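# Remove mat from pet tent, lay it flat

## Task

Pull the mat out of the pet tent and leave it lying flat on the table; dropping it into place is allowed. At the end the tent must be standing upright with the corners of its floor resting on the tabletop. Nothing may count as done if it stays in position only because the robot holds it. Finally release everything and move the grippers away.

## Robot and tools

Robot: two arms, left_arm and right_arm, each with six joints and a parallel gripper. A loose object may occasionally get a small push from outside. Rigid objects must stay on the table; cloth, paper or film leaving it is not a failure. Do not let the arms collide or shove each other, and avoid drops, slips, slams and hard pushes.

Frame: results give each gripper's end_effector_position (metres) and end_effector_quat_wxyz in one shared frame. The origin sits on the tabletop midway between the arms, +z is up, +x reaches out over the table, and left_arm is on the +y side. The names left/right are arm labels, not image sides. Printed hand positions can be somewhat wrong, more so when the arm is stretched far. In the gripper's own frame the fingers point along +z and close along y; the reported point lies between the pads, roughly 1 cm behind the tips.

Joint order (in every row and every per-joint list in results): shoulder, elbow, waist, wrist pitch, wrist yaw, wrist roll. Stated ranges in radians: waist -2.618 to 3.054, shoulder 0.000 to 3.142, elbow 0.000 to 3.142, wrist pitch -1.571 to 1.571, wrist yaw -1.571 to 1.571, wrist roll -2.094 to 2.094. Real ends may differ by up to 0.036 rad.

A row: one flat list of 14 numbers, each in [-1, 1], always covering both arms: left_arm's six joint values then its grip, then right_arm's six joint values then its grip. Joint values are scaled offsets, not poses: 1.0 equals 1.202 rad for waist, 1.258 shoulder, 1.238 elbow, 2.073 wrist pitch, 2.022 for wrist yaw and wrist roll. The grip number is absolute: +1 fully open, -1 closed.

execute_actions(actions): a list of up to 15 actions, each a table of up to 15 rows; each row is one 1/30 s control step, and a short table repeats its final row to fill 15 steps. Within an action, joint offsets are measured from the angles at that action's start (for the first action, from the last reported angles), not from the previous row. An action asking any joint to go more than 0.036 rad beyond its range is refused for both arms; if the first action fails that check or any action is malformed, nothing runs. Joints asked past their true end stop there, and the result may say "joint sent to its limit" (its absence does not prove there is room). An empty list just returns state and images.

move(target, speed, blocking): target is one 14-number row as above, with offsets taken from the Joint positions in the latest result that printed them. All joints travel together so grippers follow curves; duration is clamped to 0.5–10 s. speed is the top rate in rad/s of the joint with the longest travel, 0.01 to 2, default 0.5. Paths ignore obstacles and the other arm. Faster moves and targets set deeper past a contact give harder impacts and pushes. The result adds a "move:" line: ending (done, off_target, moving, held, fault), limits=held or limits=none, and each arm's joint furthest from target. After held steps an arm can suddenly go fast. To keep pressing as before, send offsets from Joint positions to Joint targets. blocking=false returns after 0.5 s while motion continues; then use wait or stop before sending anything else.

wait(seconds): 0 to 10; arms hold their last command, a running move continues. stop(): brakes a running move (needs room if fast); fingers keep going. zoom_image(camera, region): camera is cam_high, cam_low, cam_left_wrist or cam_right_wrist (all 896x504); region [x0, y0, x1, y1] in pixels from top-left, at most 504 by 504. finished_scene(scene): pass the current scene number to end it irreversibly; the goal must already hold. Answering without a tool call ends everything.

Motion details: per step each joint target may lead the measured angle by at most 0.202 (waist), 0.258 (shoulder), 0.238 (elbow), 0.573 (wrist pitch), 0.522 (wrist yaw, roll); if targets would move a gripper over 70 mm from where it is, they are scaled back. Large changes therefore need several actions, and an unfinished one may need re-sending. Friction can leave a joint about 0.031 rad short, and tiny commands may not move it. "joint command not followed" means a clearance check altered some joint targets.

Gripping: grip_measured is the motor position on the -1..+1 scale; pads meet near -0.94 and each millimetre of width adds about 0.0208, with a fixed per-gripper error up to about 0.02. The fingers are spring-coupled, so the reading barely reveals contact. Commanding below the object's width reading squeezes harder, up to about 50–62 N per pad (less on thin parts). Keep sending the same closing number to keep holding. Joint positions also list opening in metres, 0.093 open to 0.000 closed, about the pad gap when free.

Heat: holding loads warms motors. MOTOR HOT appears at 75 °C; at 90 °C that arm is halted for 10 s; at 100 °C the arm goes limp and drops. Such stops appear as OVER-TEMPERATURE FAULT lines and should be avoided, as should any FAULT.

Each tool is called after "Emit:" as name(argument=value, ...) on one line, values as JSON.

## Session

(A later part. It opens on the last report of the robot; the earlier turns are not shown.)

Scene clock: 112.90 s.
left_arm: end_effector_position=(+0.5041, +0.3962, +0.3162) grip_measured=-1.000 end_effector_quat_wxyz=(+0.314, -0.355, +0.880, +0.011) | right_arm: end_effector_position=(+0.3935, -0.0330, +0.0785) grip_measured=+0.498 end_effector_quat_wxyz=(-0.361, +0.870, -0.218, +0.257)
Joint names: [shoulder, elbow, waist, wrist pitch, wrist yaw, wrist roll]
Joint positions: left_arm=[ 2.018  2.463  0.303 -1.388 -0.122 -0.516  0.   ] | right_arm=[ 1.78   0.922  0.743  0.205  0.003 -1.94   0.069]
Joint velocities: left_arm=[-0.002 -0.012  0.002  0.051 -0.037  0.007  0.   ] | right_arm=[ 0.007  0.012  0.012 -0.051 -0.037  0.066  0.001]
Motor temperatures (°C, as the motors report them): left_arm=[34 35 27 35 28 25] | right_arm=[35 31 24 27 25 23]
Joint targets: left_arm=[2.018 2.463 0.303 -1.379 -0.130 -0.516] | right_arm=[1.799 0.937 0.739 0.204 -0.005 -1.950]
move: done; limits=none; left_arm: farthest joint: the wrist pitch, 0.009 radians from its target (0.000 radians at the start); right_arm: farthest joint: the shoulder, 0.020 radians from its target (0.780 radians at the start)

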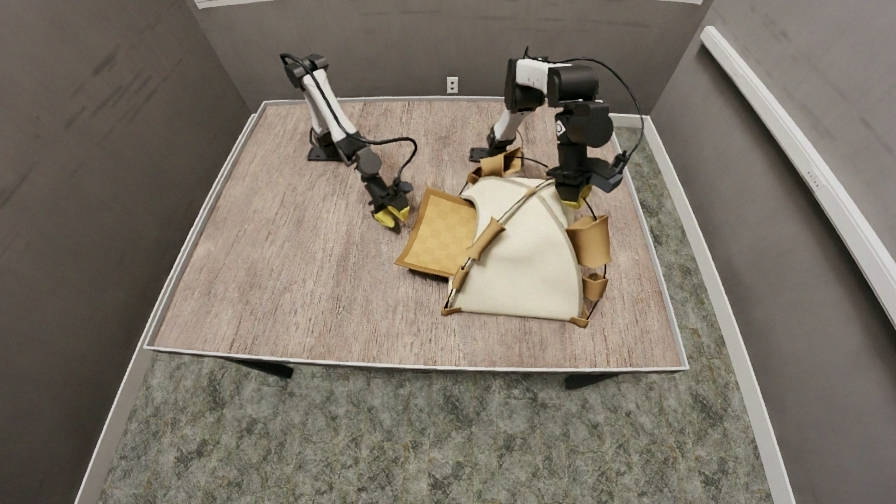

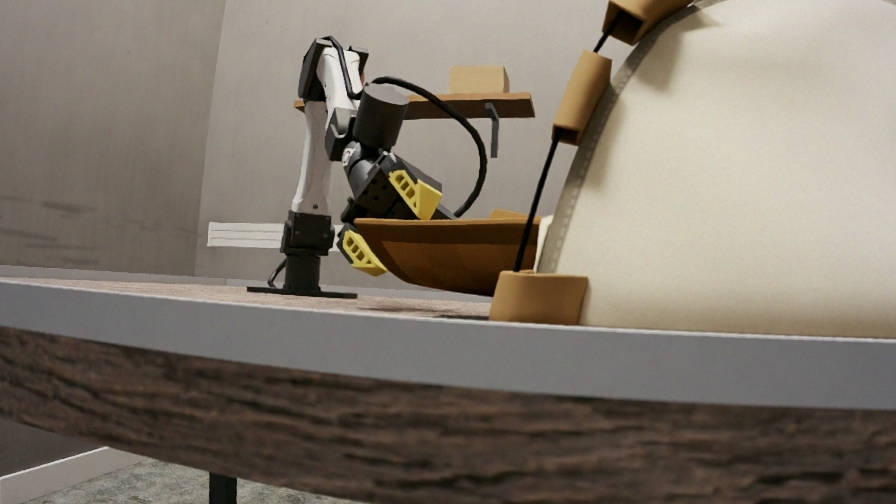

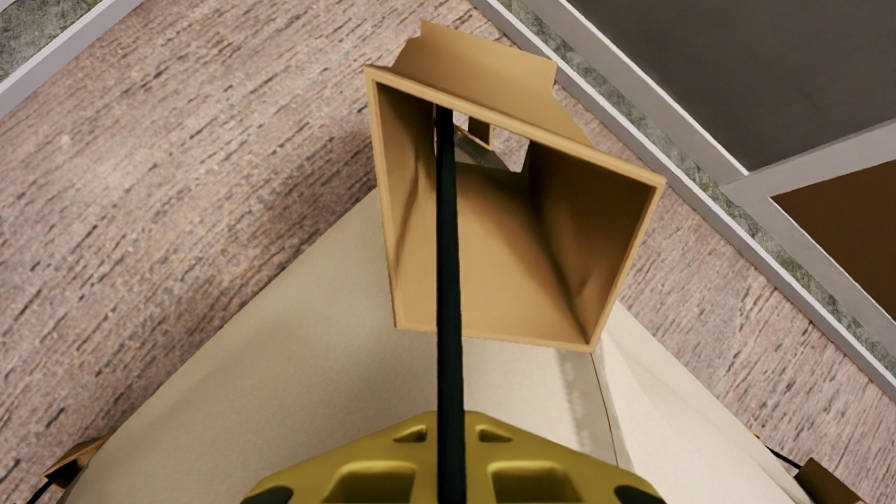

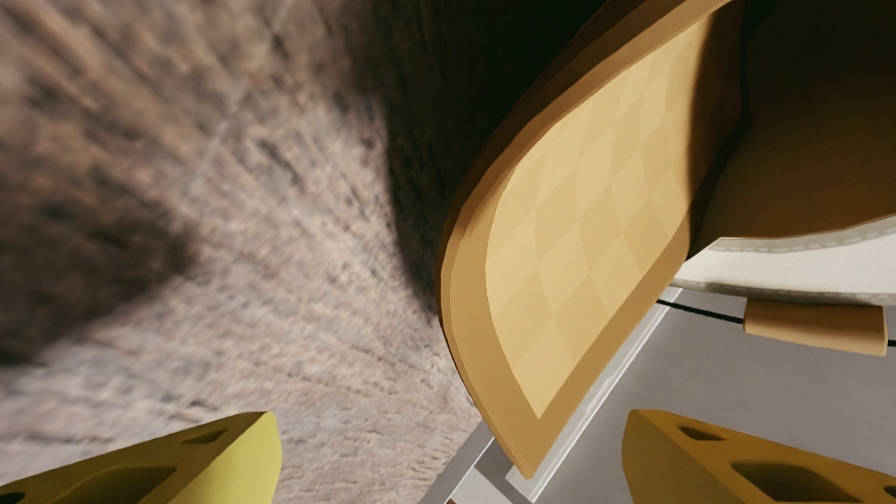

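Emit:
move(target=[0,0,0,0,0,0,-1,0.15,0.075,0,0.05,0,0.08,0.5])

Emit:
move(target=[0,0,0,0,0,0,-1,0.235,0.32,0,-0.03,0,0,0.5], speed=0.25)

Scene clock: 117.00 s.
left_arm: end_effector_position=(+0.5035, +0.3951, +0.3155) grip_measured=-1.000 end_effector_quat_wxyz=(+0.311, -0.355, +0.882, +0.009) | right_arm: end_effector_position=(+0.4160, -0.0136, +0.0484) grip_measured=+0.498 end_effector_quat_wxyz=(-0.384, +0.848, -0.283, +0.230)
Joint names: [shoulder, elbow, waist, wrist pitch, wrist yaw, wrist roll]
Joint positions: left_arm=[ 2.018  2.463  0.303 -1.392 -0.117 -0.516  0.   ] | right_arm=[ 1.951  0.998  0.743  0.311  0.003 -1.786  0.069]
Joint velocities: left_arm=[-0.012  0.007 -0.027 -0.037 -0.066 -0.007  0.   ] | right_arm=[-0.002 -0.002 -0.017 -0.051 -0.066  0.007  0.   ]
Motor temperatures (°C, as the motors report them): left_arm=[35 35 27 35 28 25] | right_arm=[35 31 24 28 24 23]
Joint targets: left_arm=[2.018 2.463 0.303 -1.388 -0.122 -0.516] | right_arm=[1.969 1.015 0.743 0.309 0.003 -1.779]
move: done; limits=none; left_arm: farthest joint: the wrist yaw, 0.005 radians from its target (0.000 radians at the start); right_arm: farthest joint: the shoulder, 0.018 radians from its target (0.189 radians at the start)

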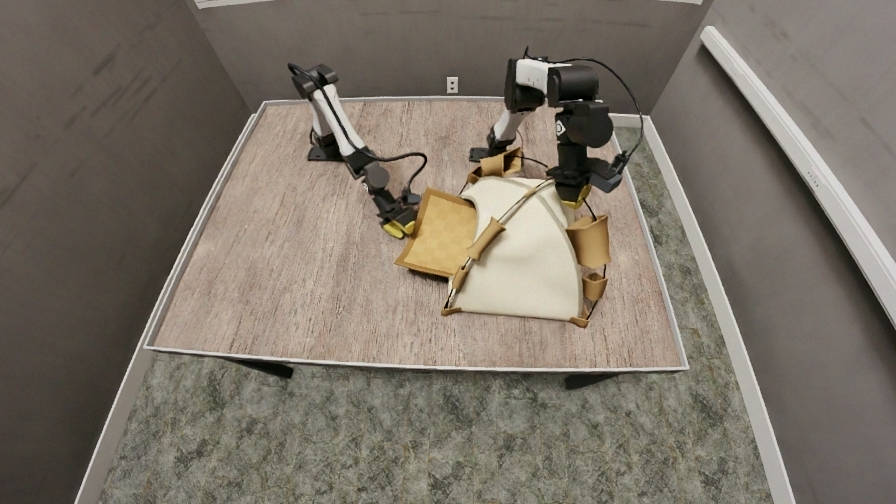

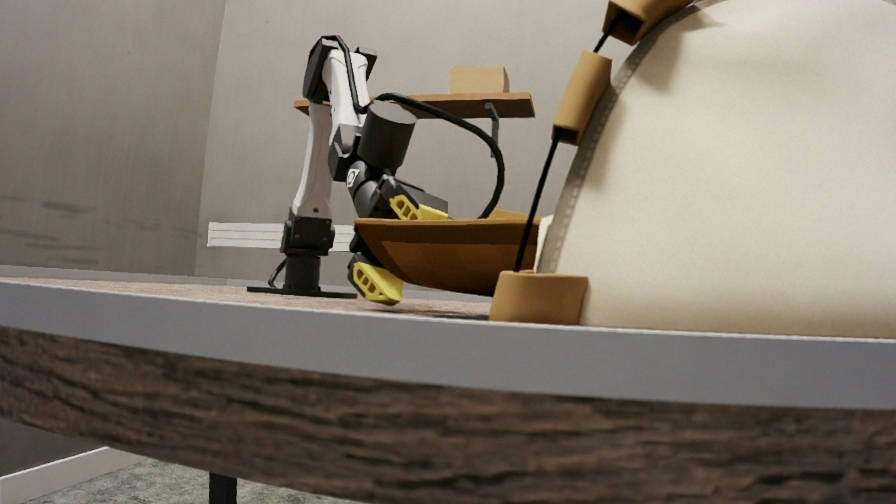

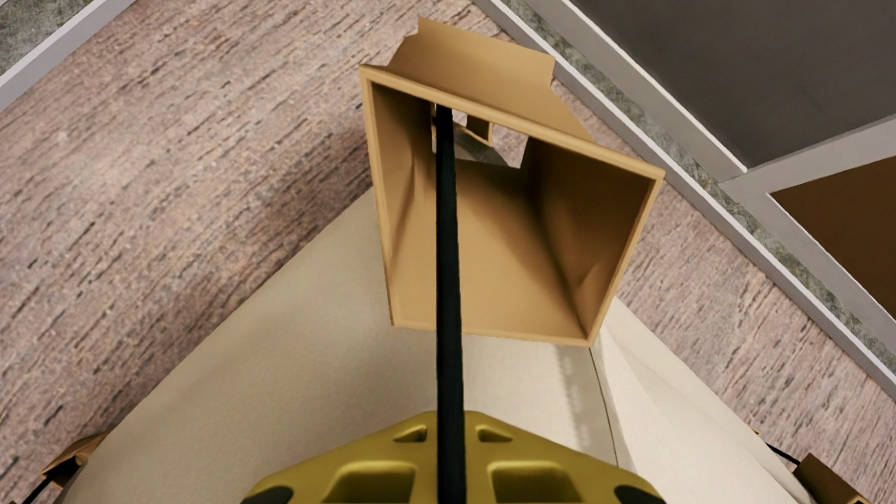

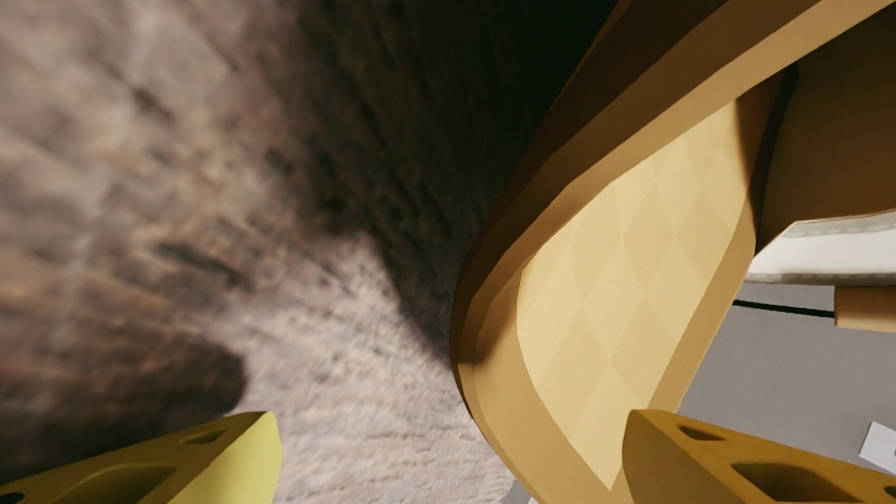

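Scene clock: 119.00 s.
left_arm: end_effector_position=(+0.5035, +0.3945, +0.3153) grip_measured=-1.000 end_effector_quat_wxyz=(+0.311, -0.354, +0.882, +0.007) | right_arm: end_effector_position=(+0.4819, +0.0434, +0.0477) grip_measured=+0.498 end_effector_quat_wxyz=(-0.407, +0.835, -0.279, +0.244)
Joint names: [shoulder, elbow, waist, wrist pitch, wrist yaw, wrist roll]
Joint positions: left_arm=[ 2.018  2.463  0.303 -1.393 -0.113 -0.516  0.   ] | right_arm=[ 2.22   1.377  0.743  0.261  0.003 -1.786  0.069]
Joint velocities: left_arm=[-0.007 -0.007  0.002  0.051 -0.022 -0.022  0.   ] | right_arm=[ 0.002 -0.022  0.012 -0.081 -0.007  0.022 -0.001]
Motor temperatures (°C, as the motors report them): left_arm=[35 35 27 35 28 25] | right_arm=[35 32 24 28 24 23]
Joint targets: left_arm=[2.018 2.463 0.303 -1.392 -0.117 -0.516] | right_arm=[2.246 1.394 0.743 0.248 0.003 -1.786]
move: off_target (right_arm); limits=none; left_arm: farthest joint: the wrist yaw, 0.004 radians from its target (0.000 radians at the start); right_arm: farthest joint: the shoulder, 0.027 radians from its target (0.296 radians at the start)

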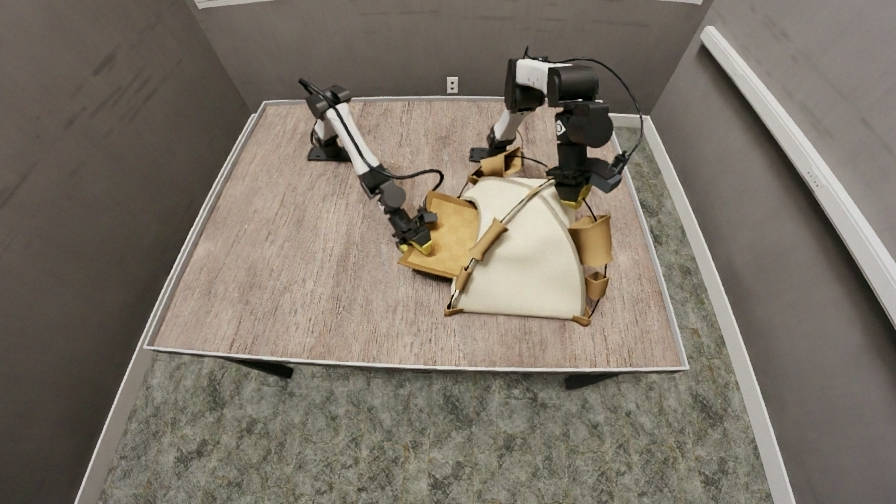

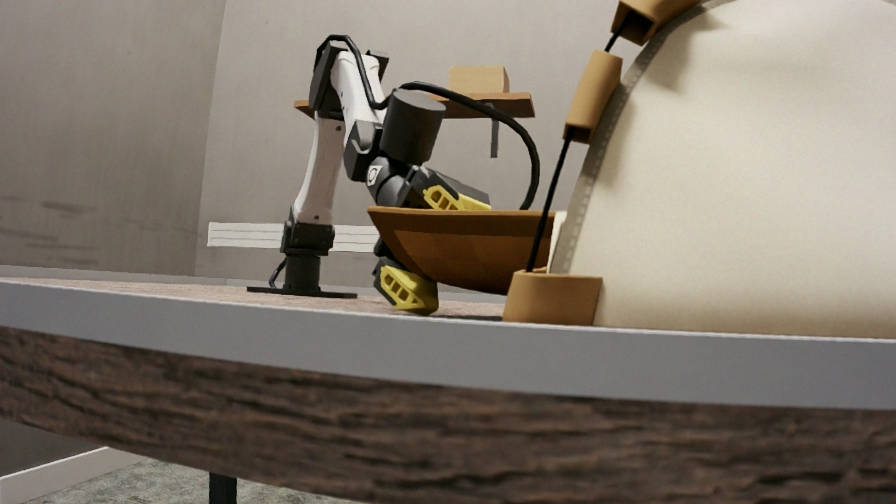

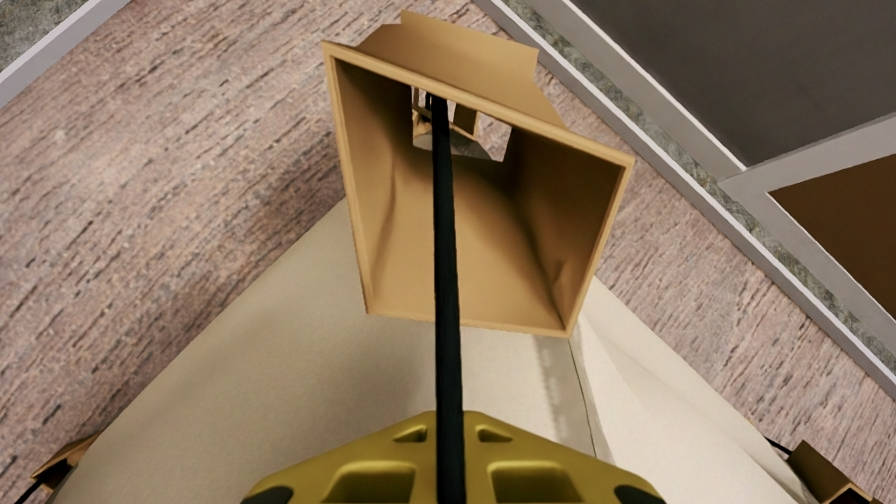

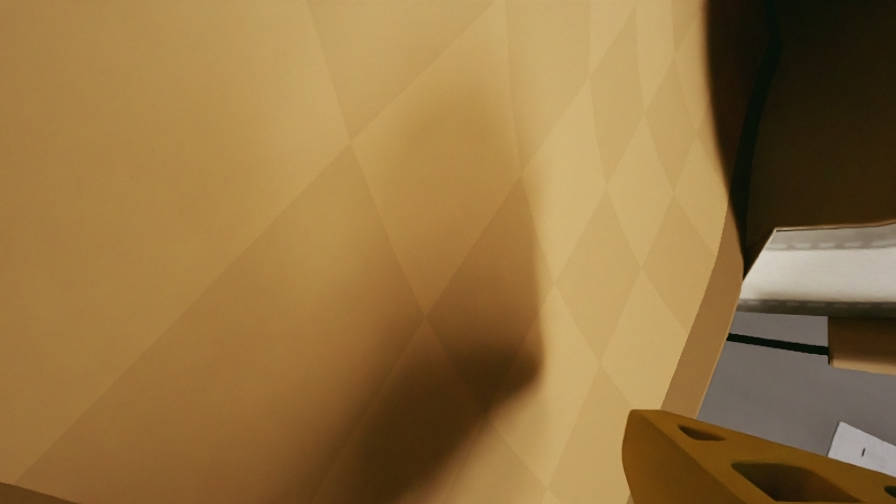

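Emit:
move(target=[0,0,0,0,0,0,-1,0,0,0,0,0,0,-1])

Emit:
move(target=[0,0,0,0,0,0,-1,-0.52,-0.56,-0.22,-0.06,0,0,-1], speed=0.25)

Scene clock: 121.83 s.
left_arm: end_effector_position=(+0.5035, +0.3945, +0.3153) grip_measured=-1.000 end_effector_quat_wxyz=(+0.311, -0.354, +0.882, +0.007) | right_arm: end_effector_position=(+0.4832, +0.0445, +0.0503) grip_measured=-0.956 end_effector_quat_wxyz=(-0.412, +0.832, -0.278, +0.247)
Joint names: [shoulder, elbow, waist, wrist pitch, wrist yaw, wrist roll]
Joint positions: left_arm=[ 2.018  2.463  0.303 -1.393 -0.113 -0.516  0.   ] | right_arm=[ 2.22   1.377  0.743  0.274  0.003 -1.786  0.   ]
Joint velocities: left_arm=[-0.007 -0.017 -0.007 -0.037 -0.022 -0.022  0.   ] | right_arm=[-0.022 -0.007  0.002 -0.066 -0.066 -0.007  0.   ]
Motor temperatures (°C, as the motors report them): left_arm=[35 35 27 35 27 25] | right_arm=[36 32 24 29 24 23]
Joint targets: left_arm=[2.018 2.463 0.303 -1.393 -0.113 -0.516] | right_arm=[2.220 1.377 0.743 0.261 0.003 -1.786]
move: done; limits=none; left_arm: farthest joint: the waist, 0.000 radians from its target (0.000 radians at the start); right_arm: farthest joint: the wrist pitch, 0.013 radians from its target (0.000 radians at the start)

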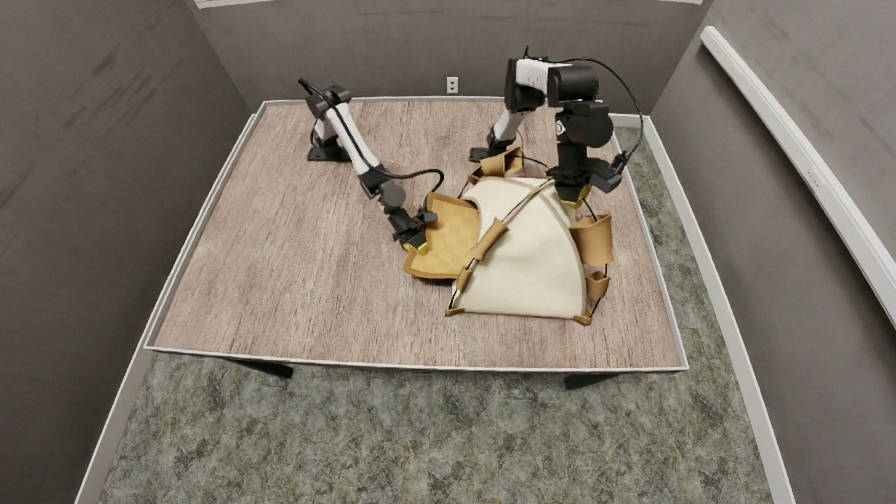

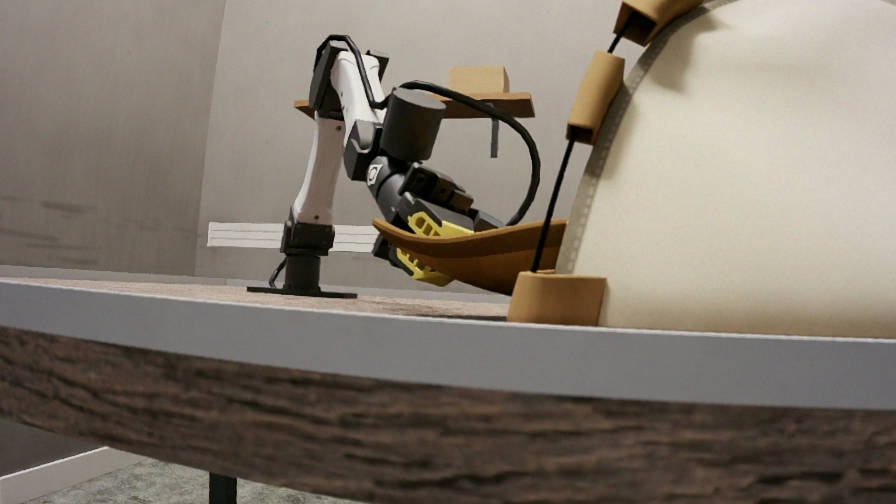

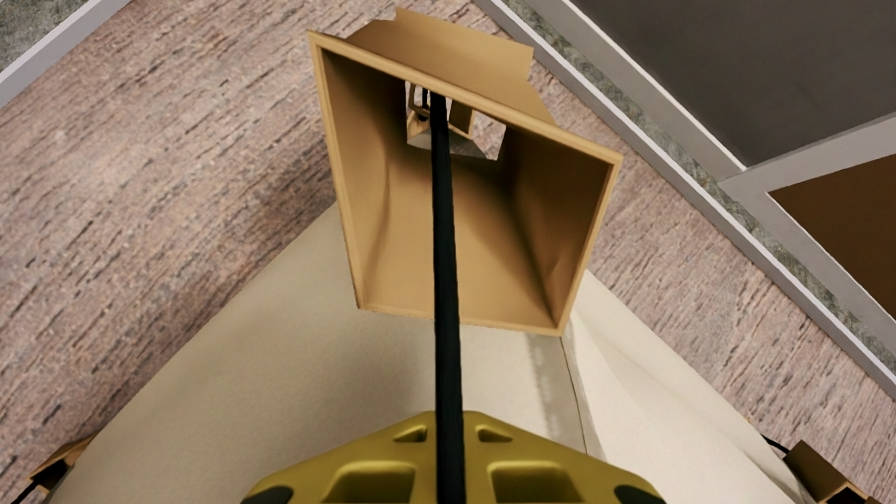

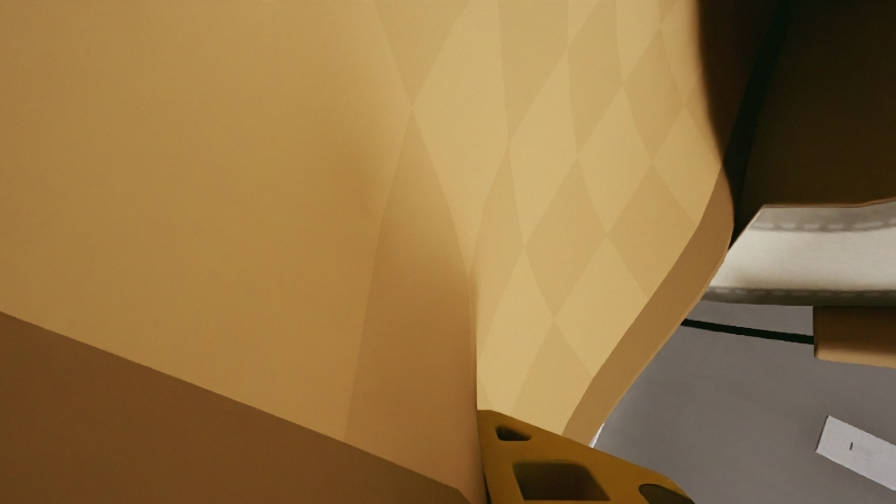

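Scene clock: 124.97 s.
left_arm: end_effector_position=(+0.5011, +0.3595, +0.3132) grip_measured=-1.000 end_effector_quat_wxyz=(+0.288, -0.322, +0.901, -0.043) | right_arm: end_effector_position=(+0.4148, -0.1216, +0.1169) grip_measured=-0.956 end_effector_quat_wxyz=(-0.420, +0.793, -0.352, +0.267)
Joint names: [shoulder, elbow, waist, wrist pitch, wrist yaw, wrist roll]
Joint positions: left_arm=[ 2.008  2.463  0.267 -1.434 -0.009 -0.507  0.   ] | right_arm=[ 1.567  0.748  0.526  0.288 -0.077 -1.765  0.   ]
Joint velocities: left_arm=[ 0.002 -0.007 -0.012 -0.007 -0.007 -0.037  0.   ] | right_arm=[ 0.007 -0.027 -0.012 -0.051 -0.007  0.037  0.   ]
Motor temperatures (°C, as the motors report them): left_arm=[36 35 27 35 28 25] | right_arm=[37 32 24 29 24 23]
Joint targets: left_arm=[2.017 2.463 0.303 -1.394 -0.113 -0.516] | right_arm=[1.566 0.684 0.479 0.150 0.003 -1.786]
move: off_target (left_arm, right_arm); limits=none; left_arm: farthest joint: the wrist yaw, 0.104 radians from its target (0.000 radians at the start); right_arm: farthest joint: the wrist pitch, 0.138 radians from its target (0.125 radians at the start)

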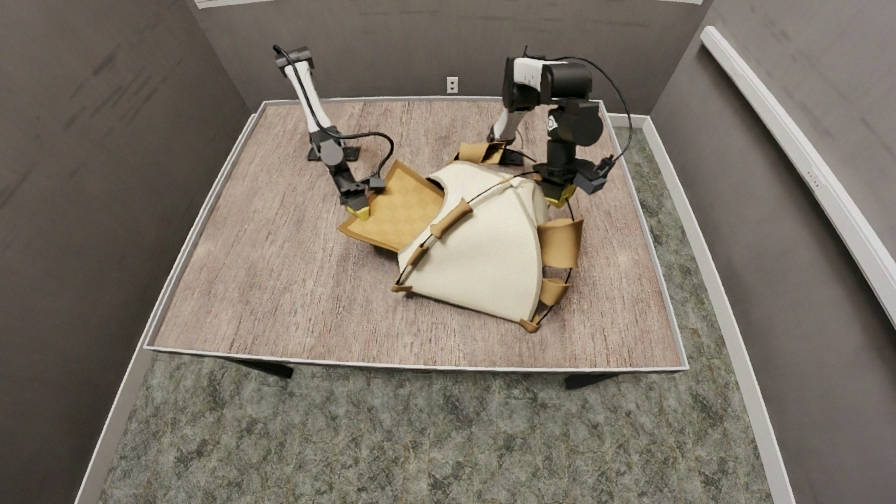

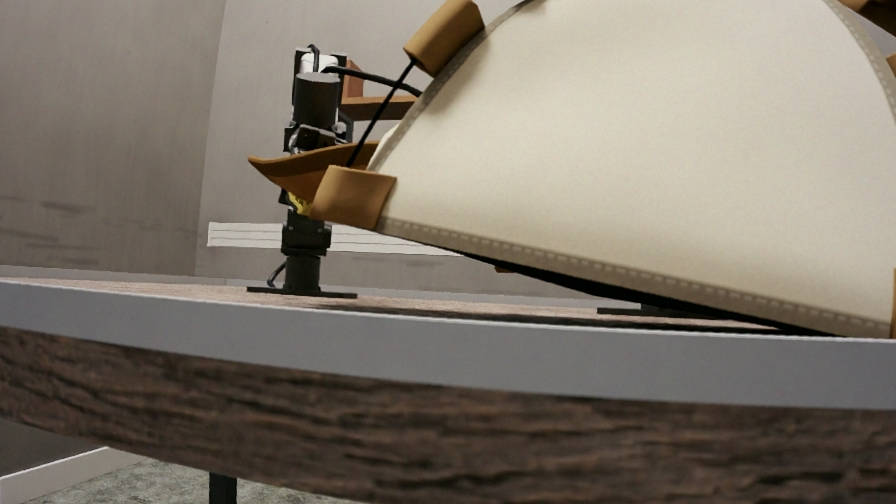

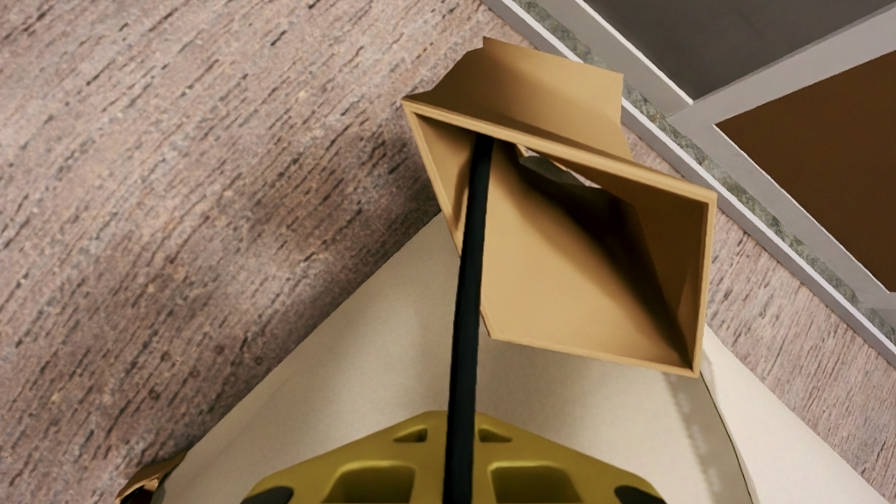

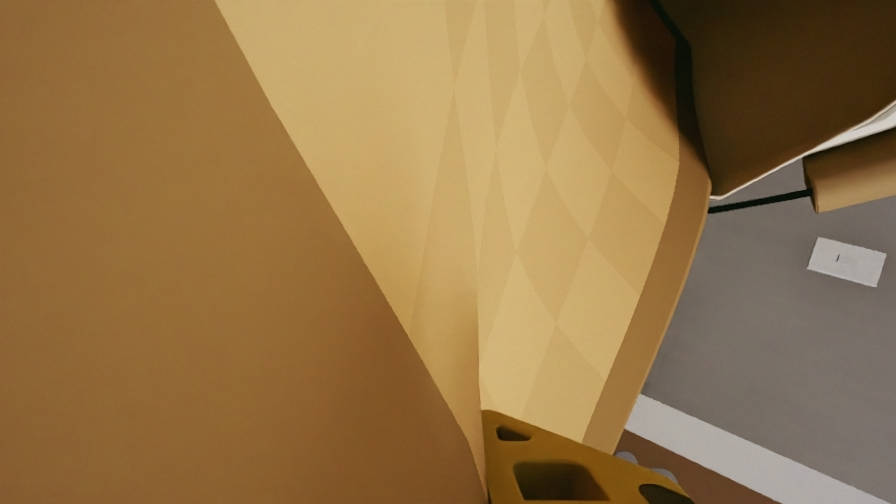

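Emit:
move(target=[0,0,0.03,0.02,-0.04,0,-1,-0.2,-0.22,-0.2,-0.1,0.04,0,-1], speed=0.15)

Scene clock: 128.67 s.
left_arm: end_effector_position=(+0.4984, +0.3415, +0.3138) grip_measured=-1.000 end_effector_quat_wxyz=(+0.278, -0.300, +0.910, -0.070) | right_arm: end_effector_position=(+0.3794, -0.2018, +0.1069) grip_measured=-0.956 end_effector_quat_wxyz=(-0.405, +0.777, -0.405, +0.263)
Joint names: [shoulder, elbow, waist, wrist pitch, wrist yaw, wrist roll]
Joint positions: left_arm=[ 2.     2.463  0.251 -1.454  0.049 -0.491  0.   ] | right_arm=[ 1.319  0.527  0.338  0.219 -0.174 -1.778  0.   ]
Joint velocities: left_arm=[-0.002 -0.002  0.007 -0.037  0.007  0.037  0.   ] | right_arm=[-0.002  0.002  0.022 -0.022  0.037 -0.051  0.   ]
Motor temperatures (°C, as the motors report them): left_arm=[36 35 27 35 28 25] | right_arm=[36 31 24 28 25 23]
Joint targets: left_arm=[2.008 2.463 0.304 -1.393 -0.090 -0.507] | right_arm=[1.316 0.476 0.286 0.081 0.004 -1.765]
move: off_target (left_arm, right_arm); limits=none; left_arm: farthest joint: the wrist yaw, 0.138 radians from its target (0.080 radians at the start); right_arm: farthest joint: the wrist yaw, 0.178 radians from its target (0.081 radians at the start)

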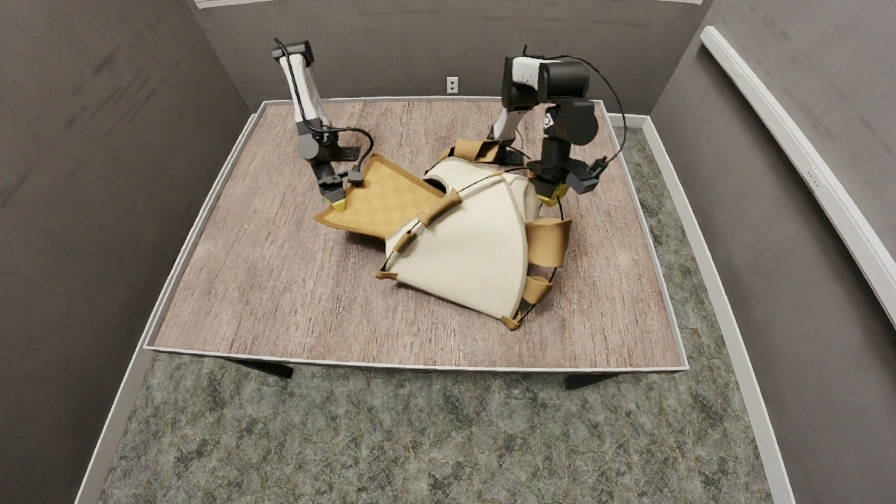

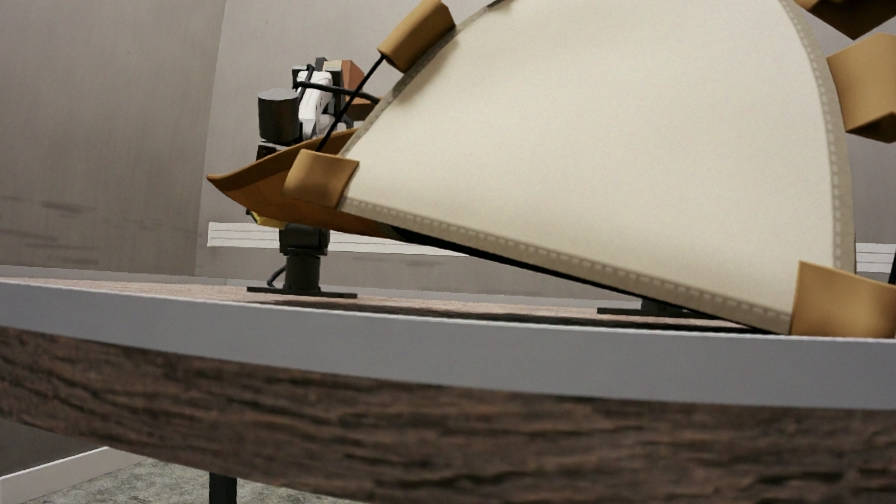

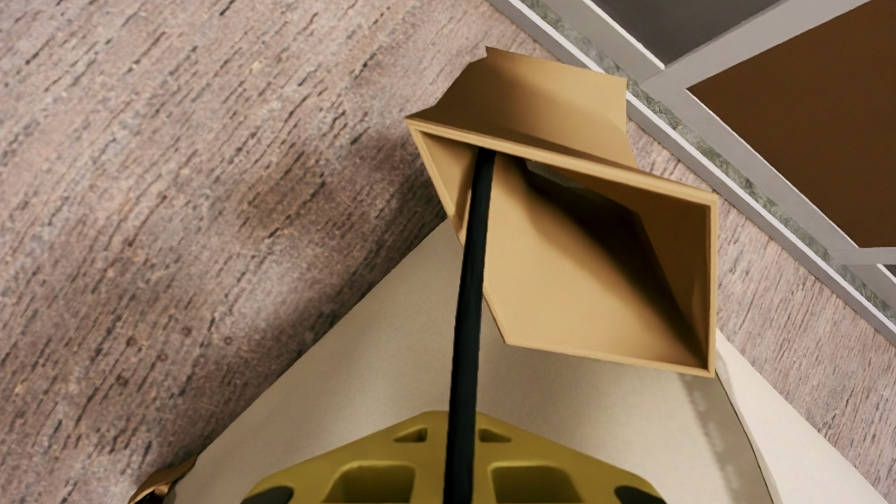

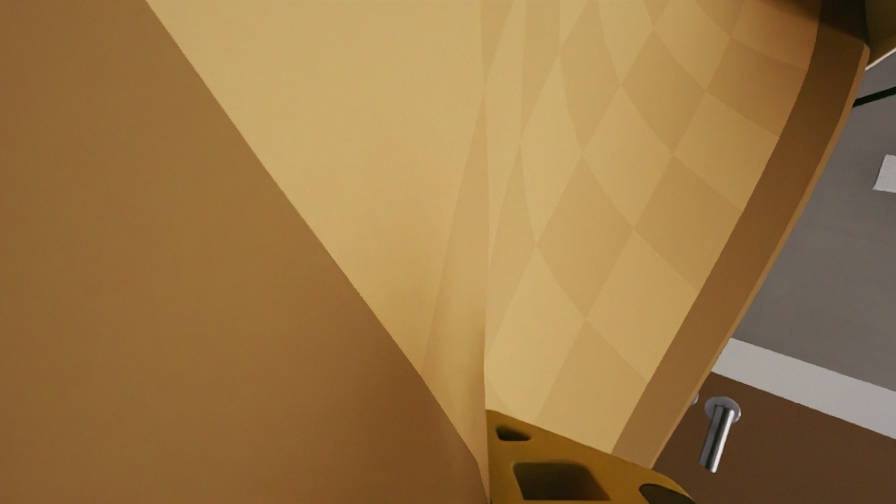

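Emit:
move(target=[0,0,0.05,0.03,-0.08,0,-1,-0.08,-0.09,-0.28,-0.06,0.03,0,-1], speed=0.15)

Scene clock: 132.37 s.
left_arm: end_effector_position=(+0.4944, +0.3874, +0.3195) grip_measured=-1.000 end_effector_quat_wxyz=(+0.304, -0.342, +0.889, +0.003) | right_arm: end_effector_position=(+0.3700, -0.3273, +0.0783) grip_measured=-0.956 end_effector_quat_wxyz=(-0.311, +0.713, -0.551, +0.302)
Joint names: [shoulder, elbow, waist, wrist pitch, wrist yaw, wrist roll]
Joint positions: left_arm=[ 1.997  2.463  0.298 -1.426 -0.098 -0.497  0.   ] | right_arm=[ 1.233  0.44   0.01   0.113 -0.127 -1.786  0.   ]
Joint velocities: left_arm=[-0.002  0.007 -0.002  0.051 -0.007 -0.022  0.   ] | right_arm=[ 0.002  0.002 -0.017 -0.022 -0.037  0.022  0.   ]
Motor temperatures (°C, as the motors report them): left_arm=[36 35 27 36 28 25] | right_arm=[36 31 24 28 25 23]
Joint targets: left_arm=[2.000 2.463 0.311 -1.392 -0.113 -0.491] | right_arm=[1.218 0.415 0.001 0.094 -0.113 -1.778]
move: off_target (left_arm, right_arm); limits=none; left_arm: farthest joint: the wrist pitch, 0.034 radians from its target (0.062 radians at the start); right_arm: farthest joint: the elbow, 0.024 radians from its target (0.111 radians at the start)

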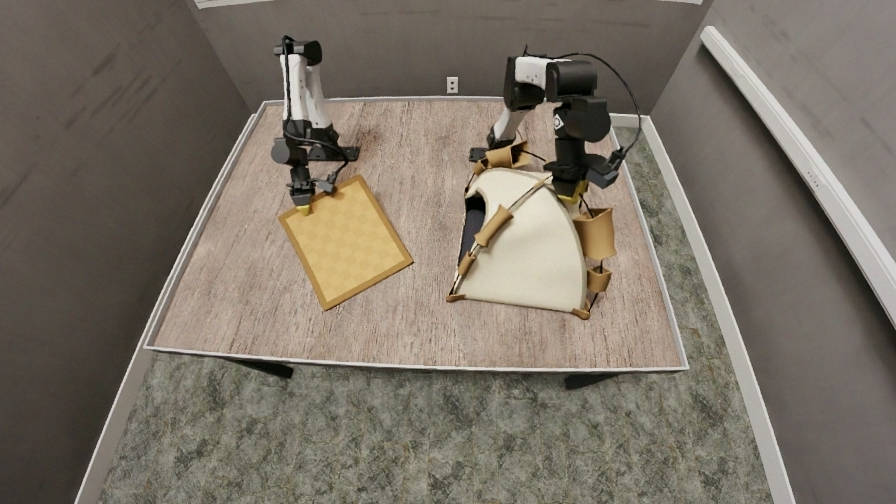

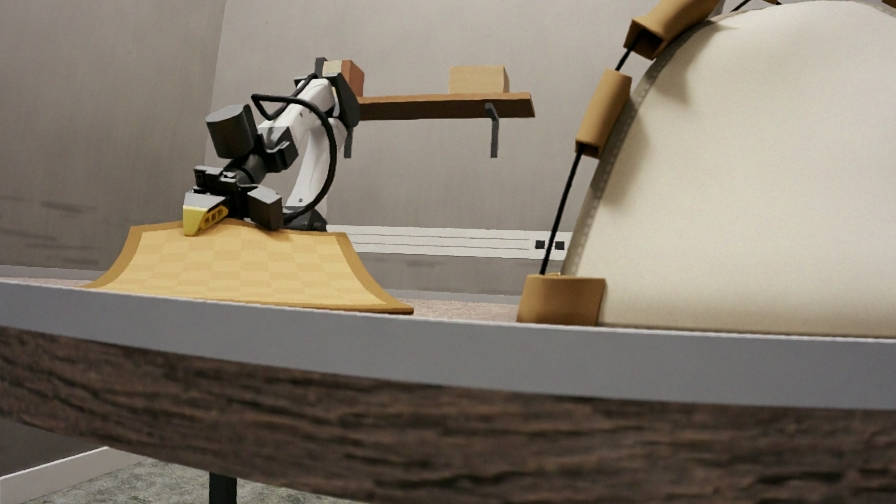

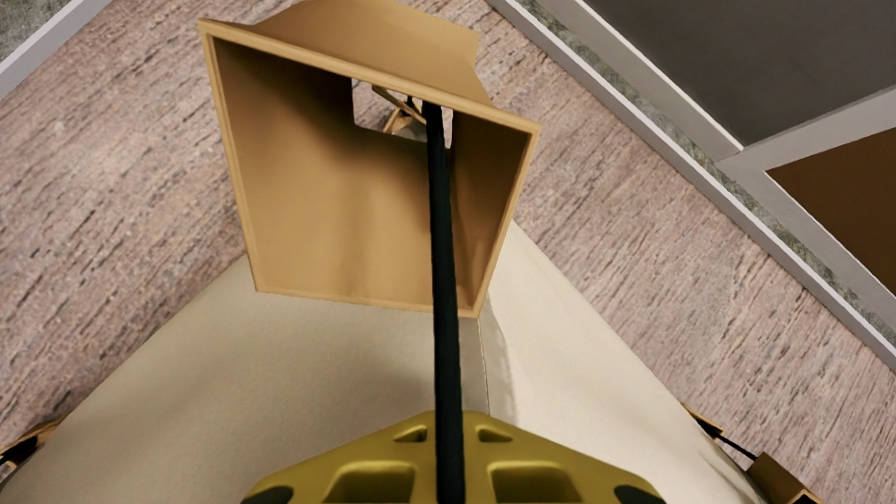

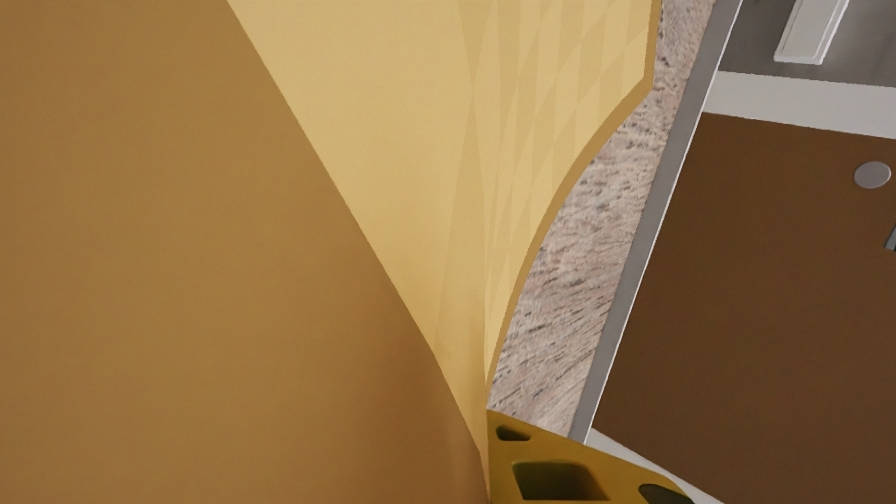

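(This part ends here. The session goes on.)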